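# Eject pipette tip into bin and rehang the pipette

## Task

Remove the used tip from the pipette, for example by pressing the tip-ejector button next to the plunger, and get it into the waste bin. The tip may be released to drop only when at least half of it is already below the bin's rim; a drop from any higher point is an immediate failure. The bin must stay upright. The used tip must touch nothing except the pipette and the bin; contact with anything else is an immediate failure. Afterwards return the pipette to its rack, hanging by its finger rest, upright and at its original hanging height. Nothing counts as done if it stays in place only because the robot is holding it at the end.

## Robot and tools

ROBOT. One six-joint arm (UR7e-type: shoulder pan, shoulder lift, elbow, wrist 1, wrist 2, wrist 3) carrying a right-handed four-digit hand with 16 motors: index, middle and ring fingers (each mcp, abd, pip, dip) and a thumb (cmc, axl, mcp, ipl). A fixed mast sticks out at the wrist on the palm side (hand x +0.05 to +0.10, z -0.16 to -0.11, out to y +0.06 m) and can collide. Only the rubber fingertip caps grip well.

FRAMES. Scene frame: origin on the table top under the arm base, +z up, +y to the left when facing along +x; positions in metres. Hand point: a spot in front of the palm where thumb tip meets index and middle tips. Its axes: +z along straightened fingers toward the tips, +x across the palm away from the thumb, +y out of the palm face (palm surface at y = -0.062 m). Straight fingers have knuckles at z = -0.017 m and tips 0.139 m beyond; bending moves tips toward +y.

execute_actions. Argument actions: a list holding zero or one item, plus optional pictures (true/false). An empty list just reports the state. An item with rows (1 to 15 rows) and steps (up to 15, each 1/30 s, default 15) runs an action; each row lasts one step and the final row repeats to fill the steps. An item with only steps (up to 300) is a wait counted from the previous result, reply time included.

ROW layout (one list of 24 numbers, each in [-1, 1], for the single arm+hand): dx, dy, dz, rx, ry, rz, then index_mcp, index_abd, index_pip, index_dip, middle_mcp, middle_abd, middle_pip, middle_dip, ring_mcp, ring_abd, ring_pip, ring_dip, thumb_cmc, thumb_axl, thumb_mcp, thumb_ipl, current_limit, speed.
- The first six are an offset, not a pose: the target for the hand point relative to its pose in the most recent result showing it (or relative to where it is when the action begins, before any such result or for later calls within one reply), in the hand point's own axes. 1.0 equals 0.6 m or 180 degrees; rx, ry, rz form one rotation vector. Every row in a call uses that same base, not the prior row. All zeros means return to the base pose, not stay still.
- The 16 hinge numbers are absolute goal angles, scaled linearly between stops; moving toward -1 bends/closes. Finger mcp: -18 deg at +1, +128 at -1, straight at +0.75. abd: -60/+60, straight 0.00, toward -1 swings away from the thumb. pip: -29/+108, straight +0.58. dip: -21/+117, straight +0.70. thumb_cmc: -20/+120, flat beside palm at +0.71, toward -1 swings in front of the palm. thumb_axl rolls the thumb: -27/+140, straight +0.68. thumb_mcp: -69/+109, straight +0.23; thumb_ipl: -77/+108, straight +0.17.
- current_limit: motor current cap, -1 = 0 mA to +1 = 550 mA (floor 11 mA); low values may leave fingers too weak. speed: finger speed = (speed+1)/2 of 5.9 rad/s. Initial values +0.4 and -0.6; settings persist.

move. target: one 24-number row as above (offset from the same base). speed: m/s, 0.002 to 0.5, default 0.25 (rotation up to twice that in rad/s). stop_force: optional, 9 to 40 N; ends the path when push against the motion rises by that much, then backs off 2 steps. Use it only on non-rotating moves, very slowly for firm contact, and omit it when moving away from something you touch. Paths last 0.5 to 10 s and ignore obstacles. The 'move:' line reports the ending (done, off_target, moving, held, fault, contact) and limits (paced = pose clipped, held = some steps blocked) plus the remaining distance.

wait: seconds, 0 to 10. zoom_image: camera (cam_head_left, cam_head_right, cam_high, cam_low, cam_wrist) and region [x0, y0, x1, y1] in pixels, max 504 x 504. read_manual: section 'licences' only. finished_scene: scene = number of the scene being ended; irreversible.

RESULTS. State line: end_effector_position (m), end_effector_quat_wxyz, velocities, joint positions. Wrist force / Wrist torque in hand-point axes; force points from the surface back into the arm; offsets up to about 4 N, noise about 2.4 N, saturation near 50 N. Hand lists per motor: hand_goal (commanded), hand_measured (actual), hand_current_ma (positive pushes toward -1), hand_state (moving, goal, blocked, overload), plus hand_current_limit and hand_speed. 'Hand target' shows where the controller is driving. 'pose unreachable' and HELD mark commands changed or withheld by the clearance check. Cameras: four fixed 504x504 views and a 616x616 fisheye cam_wrist.

CAUTIONS. Each step the commanded pose is clipped to 100 mm and 16 degrees from the measured one, and motion lags about 0.17 s; check the reported pose before issuing the remainder. The arm is stiff: aiming even slightly past a hard contact may fault. Joint torque reaching its limit (wrist joints 25.2 N m) or 150 N external force triggers a 10 s stop and cancels the rest of the call. A finger motor at 495 mA or more for 5 s shuts off for 10 s, so don't squeeze hard for long. Motors heat when holding loads (warning at 70 C, brake stop at 85 C). Avoid drops, slams, hard pushes, toppling the bin, letting the tip hit anything but pipette and bin, and knocking anything off the table. Loose objects may occasionally get nudged.

Each tool is called after "Emit:" as name(argument=value, ...), one argument or row to a line, values as JSON.

## Session

Emit:
execute_actions(
  actions=[],
)

Scene clock: 0.00 s of 9600.00 s.
end_effector_position=(+0.7261, -0.2135, +0.3192) hand_goal=(+0.754, +0.000, +0.576, +0.696, +0.754, +0.000, +0.576, +0.696, +0.754, +0.000, +0.576, +0.696, +0.714, +0.678, +0.226, +0.168) hand_measured=(+0.754, +0.000, +0.576, +0.696, +0.754, +0.000, +0.576, +0.696, +0.754, +0.000, +0.576, +0.696, +0.714, +0.678, +0.226, +0.168) hand_current_ma=(+0, +0, +0, +0, +0, +0, +0, +0, +0, +0, +0, +0, +0, +0, +0, +0) hand_state=(goal, goal, goal, goal, goal, goal, goal, goal, goal, goal, goal, goal, goal, goal, goal, goal) hand_current_limit=0.40 hand_speed=-0.60 end_effector_quat_wxyz=(+0.044, +0.179, +0.974, +0.132) end_effector_velocity=(-0.000, -0.000, +0.000) end_effector_angular_velocity=(+0.001, +0.001, -0.000)
Joint positions: [-0.661 -1.001  1.188 -1.712 -1.285 -1.887]
Joint velocities: [-0.    -0.001  0.001  0.001  0.    -0.   ]
Wrist force (N, on the end effector, along its own x y z axes, offset not removed): no reading
Wrist torque (N m, same axes, about the end effector's origin, offset not removed): no reading
Hand target: +0.726, -0.214, +0.319; +0.044, +0.179, +0.974, +0.132

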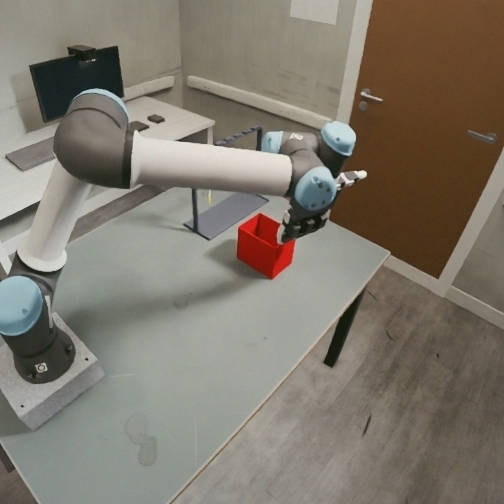

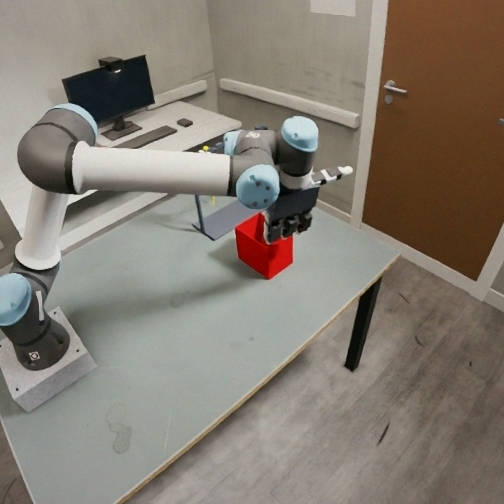

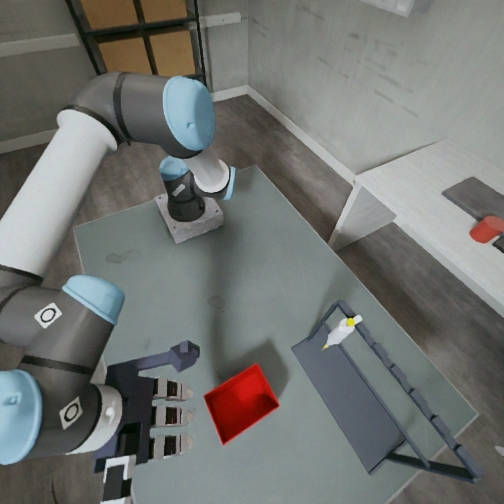

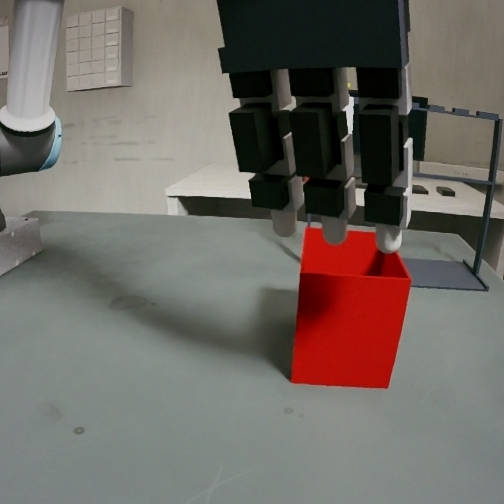

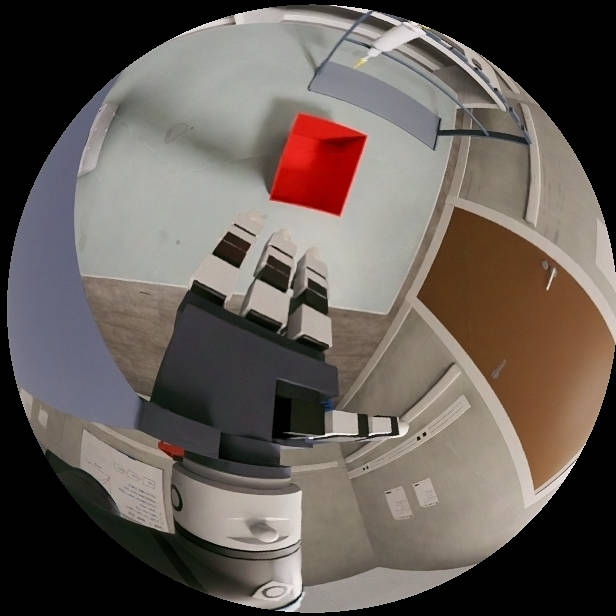

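Emit:
zoom_image(
  camera="cam_high",
  region=[280, 280, 420, 420],
)

Emit:
move(
  target=[0.5,-0.15,-0.2,0,0,0,0.754,0,0.576,0.696,0.754,0,0.576,0.696,0.754,0,0.576,0.696,0.714,0.678,0.226,0.168,0.4,-0.6],
)

Emit:
zoom_image(
  camera="cam_low",
  region=[280, 60, 504, 300],
)

Region (280, 280, 420, 420) of cam_high's 504x504 image, scaled by 3.600, with more detail than that image has.

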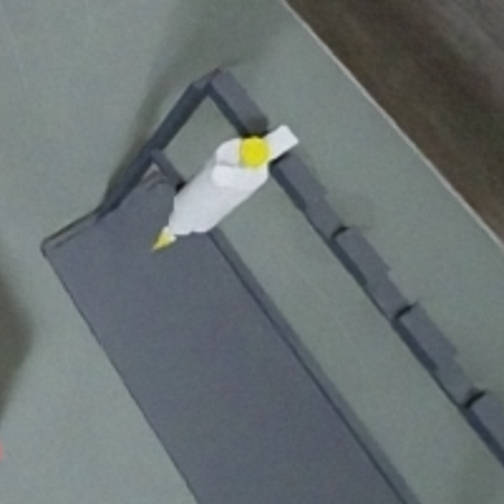

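Scene clock: 8.17 s of 9600.00 s.
end_effector_position=(+0.4002, -0.2154, +0.3988) hand_goal=(+0.754, +0.000, +0.576, +0.696, +0.754, +0.000, +0.576, +0.696, +0.754, +0.000, +0.576, +0.696, +0.714, +0.678, +0.226, +0.168) hand_measured=(+0.754, +0.000, +0.576, +0.696, +0.754, +0.000, +0.576, +0.696, +0.754, +0.000, +0.576, +0.696, +0.714, +0.678, +0.222, +0.168) hand_current_ma=(-1, +0, +4, +0, -1, +0, +4, +0, -1, +0, +4, +0, +5, -5, -24, -2) hand_state=(goal, goal, goal, goal, goal, goal, goal, goal, goal, goal, goal, goal, goal, goal, goal, goal) hand_current_limit=0.40 hand_speed=-0.60 end_effector_quat_wxyz=(+0.043, +0.179, +0.974, +0.132) end_effector_velocity=(-0.002, -0.000, +0.000) end_effector_angular_velocity=(+0.001, +0.000, +0.000)
Joint positions: [-1.105 -1.667  1.793 -1.53  -1.334 -2.345]
Joint velocities: [-0.005 -0.004  0.002  0.004 -0.001 -0.005]
Wrist force (N, on the end effector, along its own x y z axes, offset not removed): [-0.9 0.9 -2.4]
Wrist torque (N m, same axes, about the end effector's origin, offset not removed): [0.29 0.19 0.03]
Hand target: +0.400, -0.215, +0.399; +0.043, +0.179, +0.974, +0.132
Off the commanded pose: 0.000 m, 0 deg.
After step 90, 3.13 s passed at rest.
move: done
camera_calibration (this result's frames):
cam_wrist: T_world_to_cam=[[0.951434, 0.231561, 0.202864, -0.382802], [0.0773755, -0.817677, 0.570453, -0.479405], [0.297971, -0.527052, -0.795883, 0.216483], [0, 0, 0, 1]] pos_world=[0.336799, -0.189259, 0.52343]

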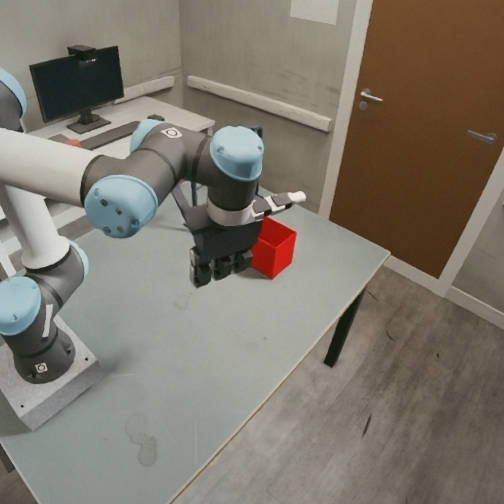

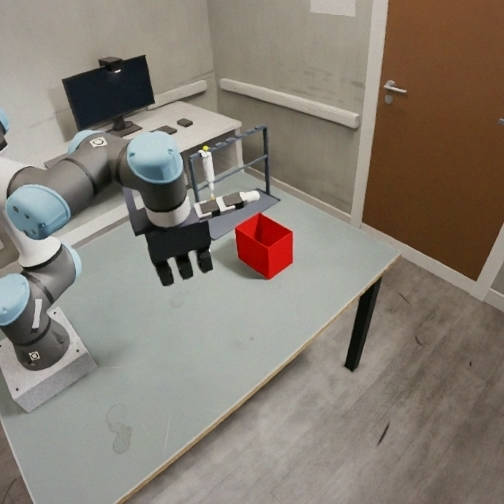

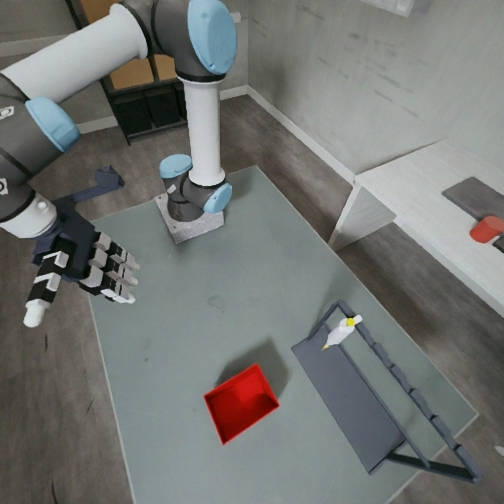

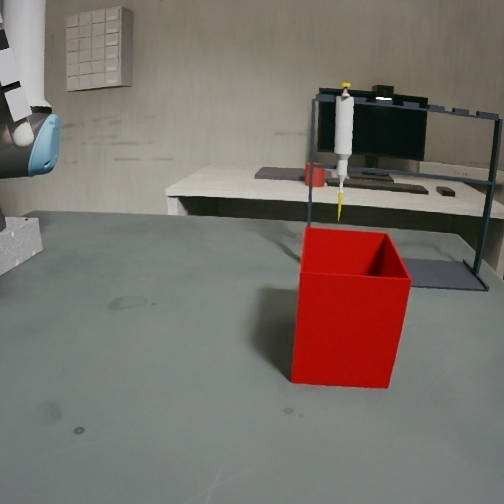

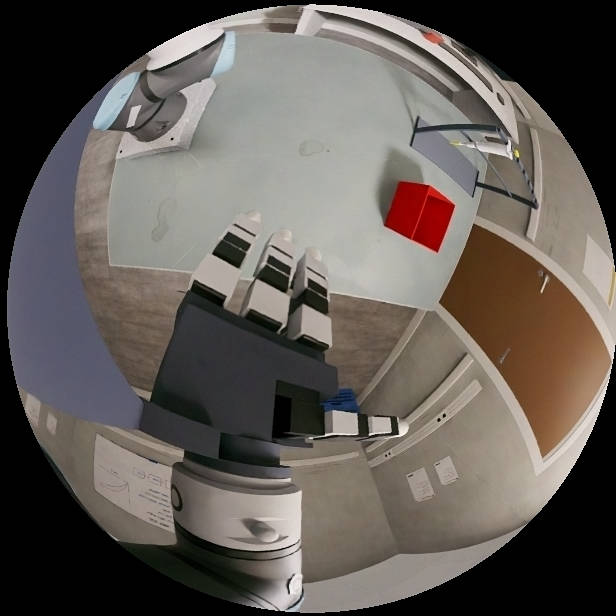

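Region (280, 60, 504, 300) of cam_low's 504x504 image, scaled by 2.100, with more detail than that image has; it fills the left 470 columns of this view, and the rest is white.

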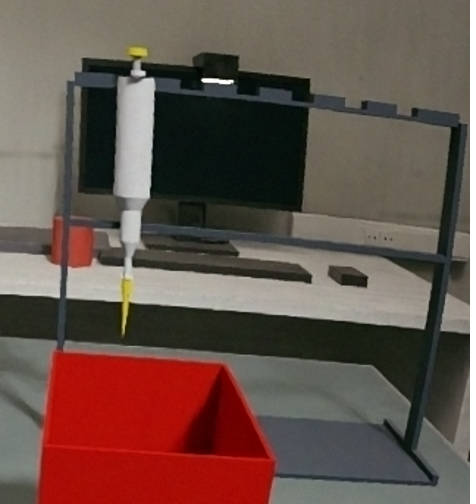

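Emit:
move(
  target=[-0.175,0.39,0.29,-0.112,-0.432,-0.234,0.9,0,0.576,0.696,0.9,0,0.576,0.696,1,0,1,1,0.714,0.678,0.226,0.168,0.4,-0.6],
)

Emit:
move(
  target=[0.108,0.06,0.345,0,0,0,0.9,0,0.576,0.696,0.9,0,0.576,0.696,1,0,1,1,0.714,0.678,0.226,0.168,0.4,-0.6],
  speed=0.15,
)

Scene clock: 29.73 s of 9600.00 s.
end_effector_position=(+0.6007, -0.0002, +0.2995) hand_goal=(+0.900, +0.000, +0.576, +0.696, +0.900, +0.000, +0.576, +0.696, +1.000, +0.000, +1.000, +1.000, +0.714, +0.678, +0.226, +0.168) hand_measured=(+0.898, -0.002, +0.576, +0.696, +0.898, -0.002, +0.576, +0.696, +0.998, -0.002, +0.998, +0.998, +0.716, +0.678, +0.224, +0.168) hand_current_ma=(-8, -12, +4, +0, -8, -13, +4, +0, -14, -9, -14, -14, +8, -5, -15, -2) hand_state=(goal, goal, goal, goal, goal, goal, goal, goal, goal, goal, goal, goal, goal, goal, goal, goal) hand_current_limit=0.40 hand_speed=-0.60 end_effector_quat_wxyz=(+0.697, -0.122, +0.696, +0.122) end_effector_velocity=(+0.002, +0.000, -0.000) end_effector_angular_velocity=(+0.009, -0.011, -0.003)
Joint positions: [-0.665 -0.816  2.044 -4.39  -0.548 -1.549]
Joint velocities: [ 0.004  0.012 -0.012 -0.026 -0.007  0.026]
Wrist force (N, on the end effector, along its own x y z axes, offset not removed): [-1.0 -0.2 -0.7]
Wrist torque (N m, same axes, about the end effector's origin, offset not removed): [-0.08 0.22 -0.06]
Hand target: +0.601, -0.000, +0.299; +0.697, -0.121, +0.696, +0.122
Off the commanded pose: 0.001 m, 0 deg.
After step 90, 14.77 s passed at rest.
move: done
camera_calibration (this result's frames):
cam_wrist: T_world_to_cam=[[-0.212054, 0.544286, 0.811656, -0.0866049], [-0.503702, -0.772597, 0.386496, 0.141846], [0.837447, -0.326875, 0.43799, -0.502417], [0, 0, 0, 1]] pos_world=[0.473831, -0.00749994, 0.235524]

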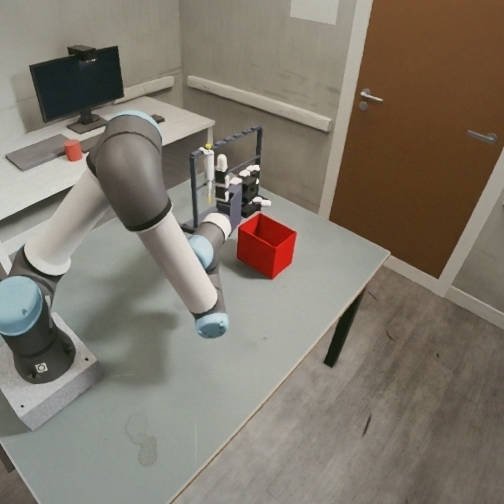

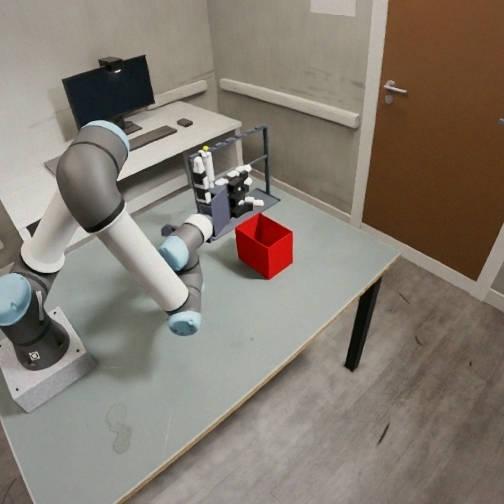

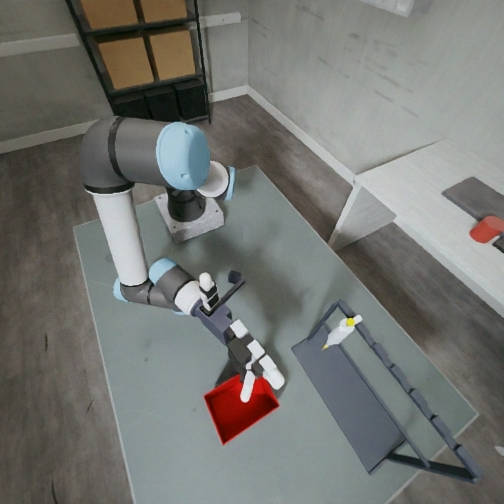

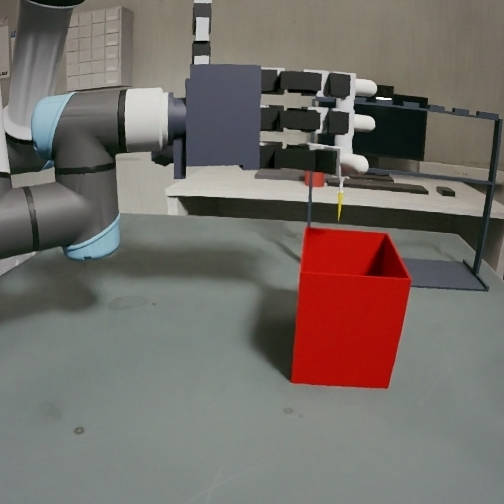

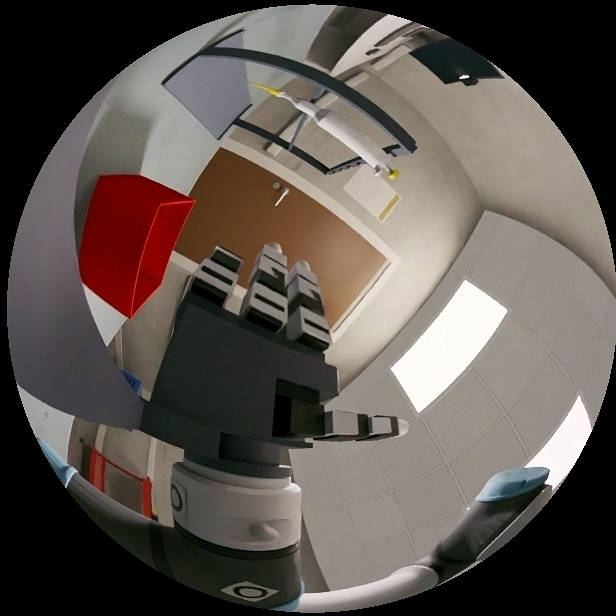

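Scene clock: 31.80 s of 9600.00 s.
end_effector_position=(+0.7826, +0.1045, +0.2350) hand_goal=(+0.900, +0.000, +0.576, +0.696, +0.900, +0.000, +0.576, +0.696, +1.000, +0.000, +1.000, +1.000, +0.714, +0.678, +0.226, +0.168) hand_measured=(+0.898, -0.002, +0.576, +0.696, +0.898, -0.004, +0.576, +0.696, +0.998, -0.002, +0.998, +0.998, +0.716, +0.678, +0.224, +0.168) hand_current_ma=(-8, -13, +4, +0, -8, -13, +4, +0, -11, -9, -13, -14, +8, -5, -12, -2) hand_state=(goal, goal, goal, goal, goal, goal, goal, goal, goal, goal, goal, goal, goal, goal, goal, goal) hand_current_limit=0.40 hand_speed=-0.60 end_effector_quat_wxyz=(+0.697, -0.122, +0.696, +0.122) end_effector_velocity=(+0.002, +0.001, -0.000) end_effector_angular_velocity=(-0.001, -0.002, +0.000)
Joint positions: [-0.305 -0.511  1.509 -4.154 -0.908 -1.558]
Joint velocities: [ 0.002  0.004 -0.007  0.002 -0.002 -0.   ]
Wrist force (N, on the end effector, along its own x y z axes, offset not removed): [-0.1 -2.9 -2.4]
Wrist torque (N m, same axes, about the end effector's origin, offset not removed): [-0.29 0.02 0.02]
Hand target: +0.783, +0.105, +0.235; +0.697, -0.122, +0.696, +0.122
Off the commanded pose: 0.001 m, 0 deg.
move: done
camera_calibration (this result's frames):
cam_wrist: T_world_to_cam=[[-0.212285, 0.543933, 0.811833, -0.0524897], [-0.50384, -0.772754, 0.386002, 0.339604], [0.837306, -0.327091, 0.438099, -0.59218], [0, 0, 0, 1]] pos_world=[0.655799, 0.0972845, 0.170958]

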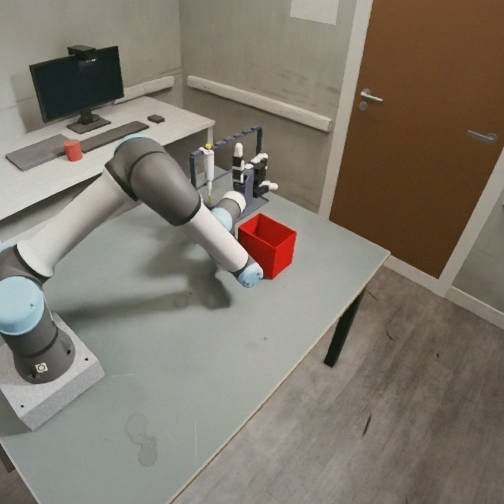

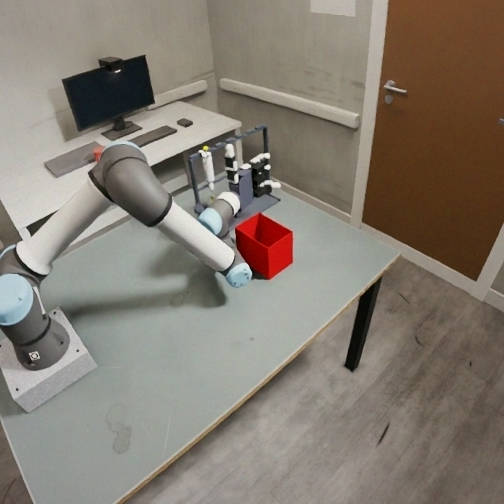

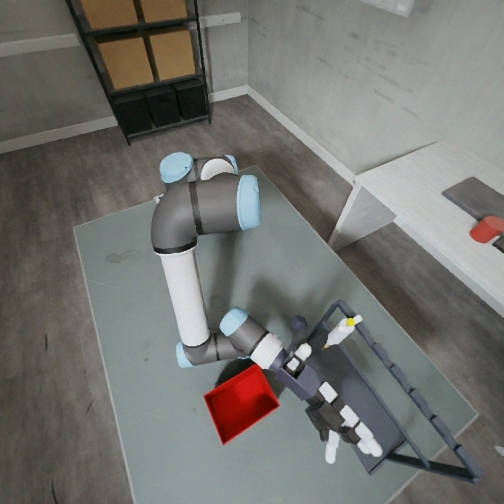

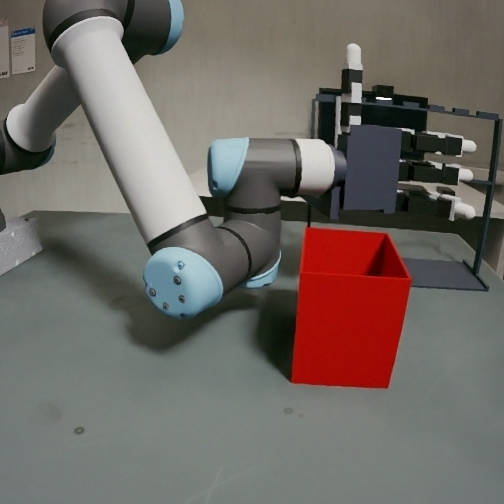

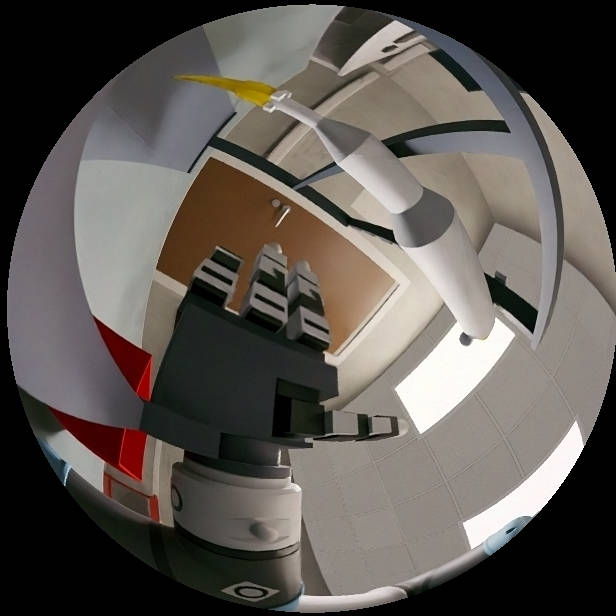

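Emit:
move(
  target=[-0.008,0.125,-0.015,0,0,0,0.9,0,0.576,0.696,0.9,0,0.576,0.696,1,0,1,1,0.8,0.678,0.226,0.168,0.4,-0.6],
  speed=0.04,
  stop_force=9,
)

Emit:
zoom_image(
  camera="cam_high",
  region=[280, 280, 420, 420],
)

Emit:
zoom_image(
  camera="cam_low",
  region=[290, 40, 490, 240],
)

Scene clock: 36.60 s of 9600.00 s.
end_effector_position=(+0.7487, +0.1717, +0.2400) hand_goal=(+0.900, +0.000, +0.576, +0.696, +0.900, +0.000, +0.576, +0.696, +1.000, +0.000, +1.000, +1.000, +0.800, +0.678, +0.226, +0.168) hand_measured=(+0.898, -0.002, +0.576, +0.696, +0.898, -0.004, +0.576, +0.696, +0.998, -0.002, +0.998, +0.998, +0.800, +0.678, +0.224, +0.168) hand_current_ma=(-8, -13, +4, +0, -8, -13, +4, +0, -11, -9, -13, -14, -3, -5, -12, -2) hand_state=(goal, goal, goal, goal, goal, goal, goal, goal, goal, goal, goal, goal, goal, goal, goal, goal) hand_current_limit=0.40 hand_speed=-0.60 end_effector_quat_wxyz=(+0.697, -0.122, +0.696, +0.122) end_effector_velocity=(-0.001, +0.002, +0.000) end_effector_angular_velocity=(+0.000, +0.001, -0.000)
Joint positions: [-0.206 -0.566  1.639 -4.229 -1.007 -1.559]
Joint velocities: [ 0.003 -0.002  0.004 -0.002 -0.004  0.   ]
Wrist force (N, on the end effector, along its own x y z axes, offset not removed): [1.1 -0.7 -3.3]
Wrist torque (N m, same axes, about the end effector's origin, offset not removed): [0.04 0.03 0.09]
Hand target: +0.749, +0.172, +0.240; +0.697, -0.122, +0.696, +0.122
Off the commanded pose: 0.000 m, 0 deg.
move: done
camera_calibration (this result's frames):
cam_wrist: T_world_to_cam=[[-0.212336, 0.543792, 0.811913, -0.100301], [-0.503841, -0.77283, 0.385847, 0.372546], [0.837292, -0.327146, 0.438085, -0.544025], [0, 0, 0, 1]] pos_world=[0.621914, 0.164482, 0.176018]

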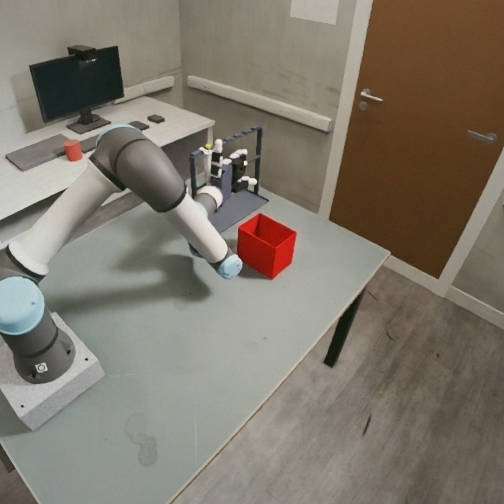

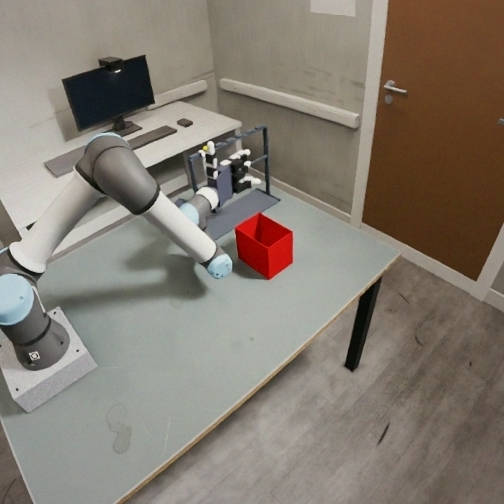

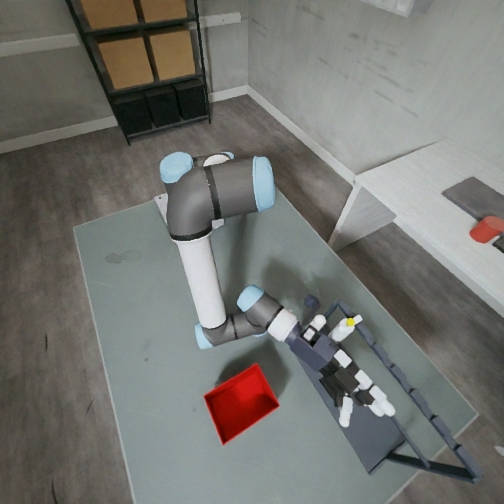

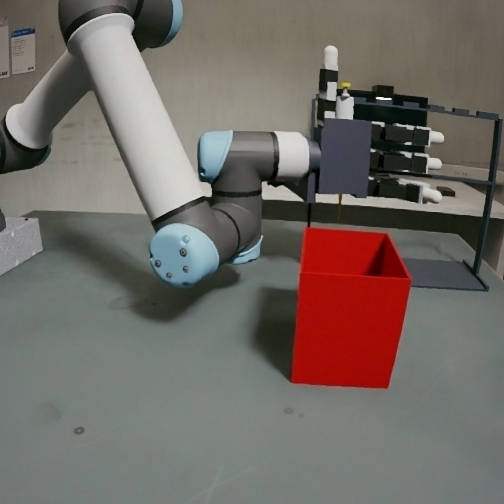

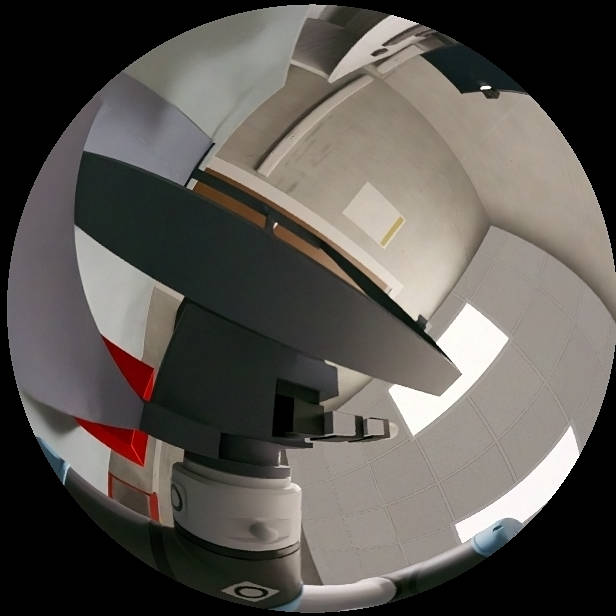

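Region (280, 280, 420, 420) of cam_high's 504x504 image, scaled by 3.600, with more detail than that image has.

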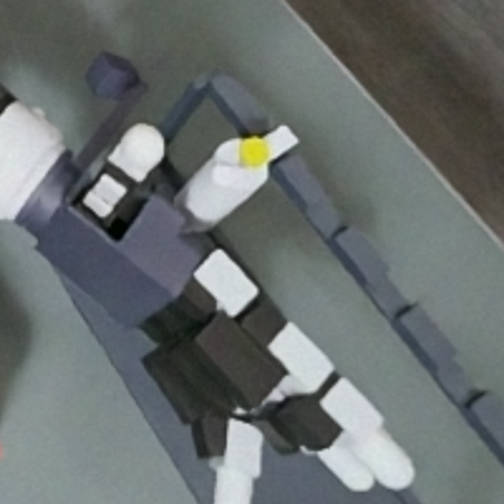

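Region (290, 40, 490, 240) of cam_low's 504x504 image, scaled by 2.520, with more detail than that image has.

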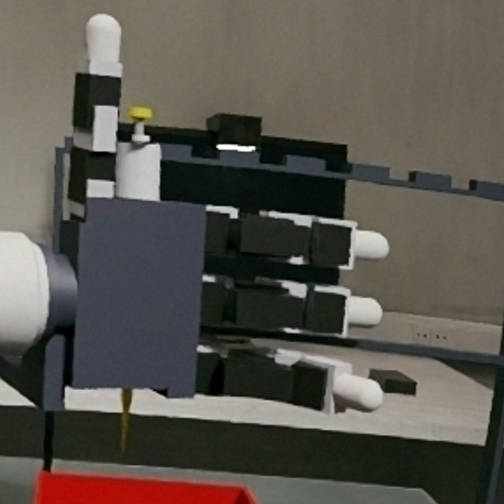

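Emit:
move(
  target=[-0.008,0.04,0,0,0,0,0.3,0,0.3,0.5,0.3,0,0.3,0.5,1,0,1,1,0.8,0.678,0.226,0.168,0.4,-0.6],
  speed=0.02,
  stop_force=9,
)

Emit:
zoom_image(
  camera="cam_high",
  region=[280, 280, 420, 420],
)

Scene clock: 40.30 s of 9600.00 s.
end_effector_position=(+0.7406, +0.1940, +0.2449) hand_goal=(+0.300, +0.000, +0.300, +0.500, +0.300, +0.000, +0.300, +0.500, +1.000, +0.000, +1.000, +1.000, +0.800, +0.678, +0.226, +0.168) hand_measured=(+0.302, -0.002, +0.302, +0.502, +0.302, -0.004, +0.302, +0.502, +0.998, -0.002, +0.998, +0.998, +0.800, +0.678, +0.224, +0.168) hand_current_ma=(+13, -13, +12, +14, +13, -13, +12, +14, -11, -9, -13, -14, -3, -5, -12, -2) hand_state=(goal, goal, goal, goal, goal, goal, goal, goal, goal, goal, goal, goal, goal, goal, goal, goal) hand_current_limit=0.40 hand_speed=-0.60 end_effector_quat_wxyz=(+0.697, -0.122, +0.696, +0.122) end_effector_velocity=(-0.001, +0.002, +0.000) end_effector_angular_velocity=(+0.000, -0.001, -0.000)
Joint positions: [-0.169 -0.584  1.667 -4.237 -1.044 -1.56 ]
Joint velocities: [ 0.004 -0.002  0.003 -0.003 -0.004  0.   ]
Wrist force (N, on the end effector, along its own x y z axes, offset not removed): [-0.8 -1.5 0.2]
Wrist torque (N m, same axes, about the end effector's origin, offset not removed): [-0.34 0.20 0.09]
Hand target: +0.741, +0.194, +0.245; +0.697, -0.122, +0.696, +0.122
Off the commanded pose: 0.000 m, 0 deg.
move: done
camera_calibration (this result's frames):
cam_wrist: T_world_to_cam=[[-0.212355, 0.543736, 0.811946, -0.11807], [-0.503837, -0.772862, 0.385789, 0.383864], [0.837289, -0.327164, 0.438075, -0.532066], [0, 0, 0, 1]] pos_world=[0.613825, 0.1868, 0.180861]

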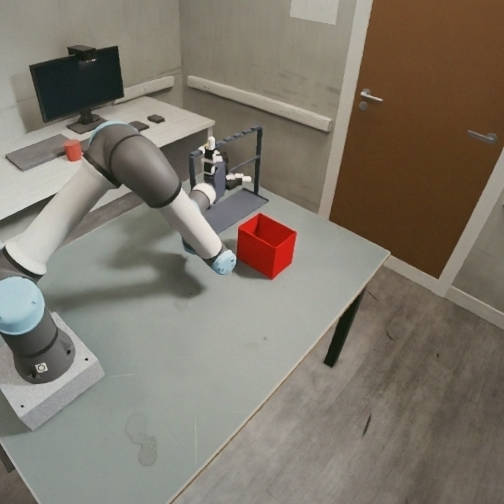

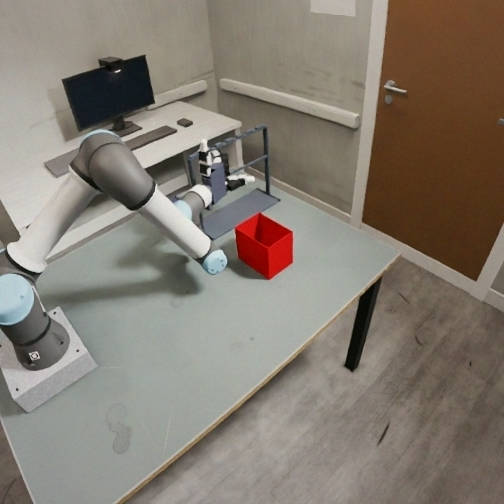

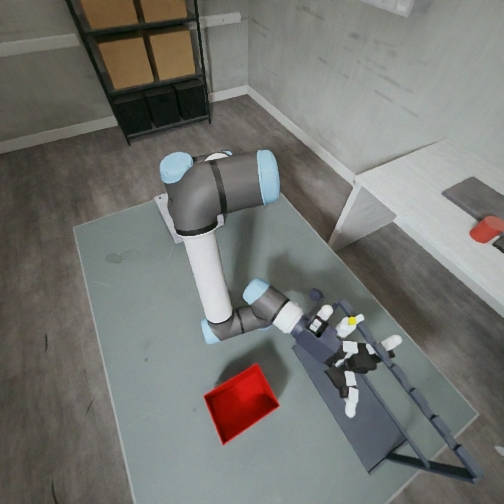

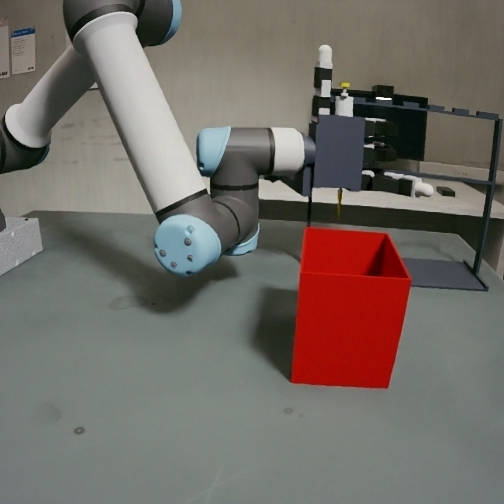

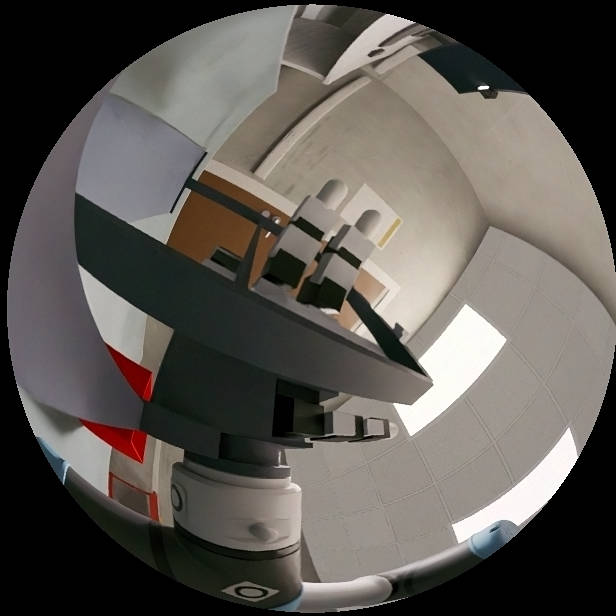

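Region (280, 280, 420, 420) of cam_high's 504x504 image, scaled by 3.600, with more detail than that image has.

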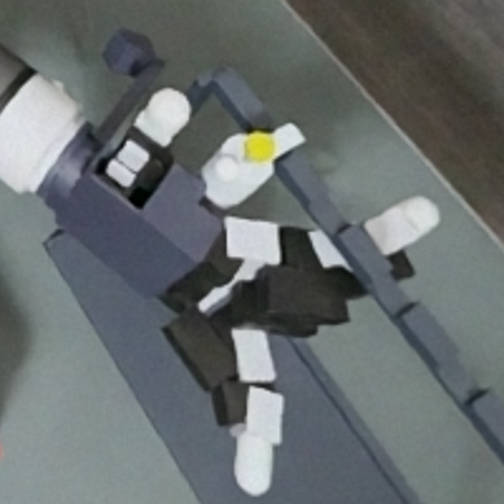

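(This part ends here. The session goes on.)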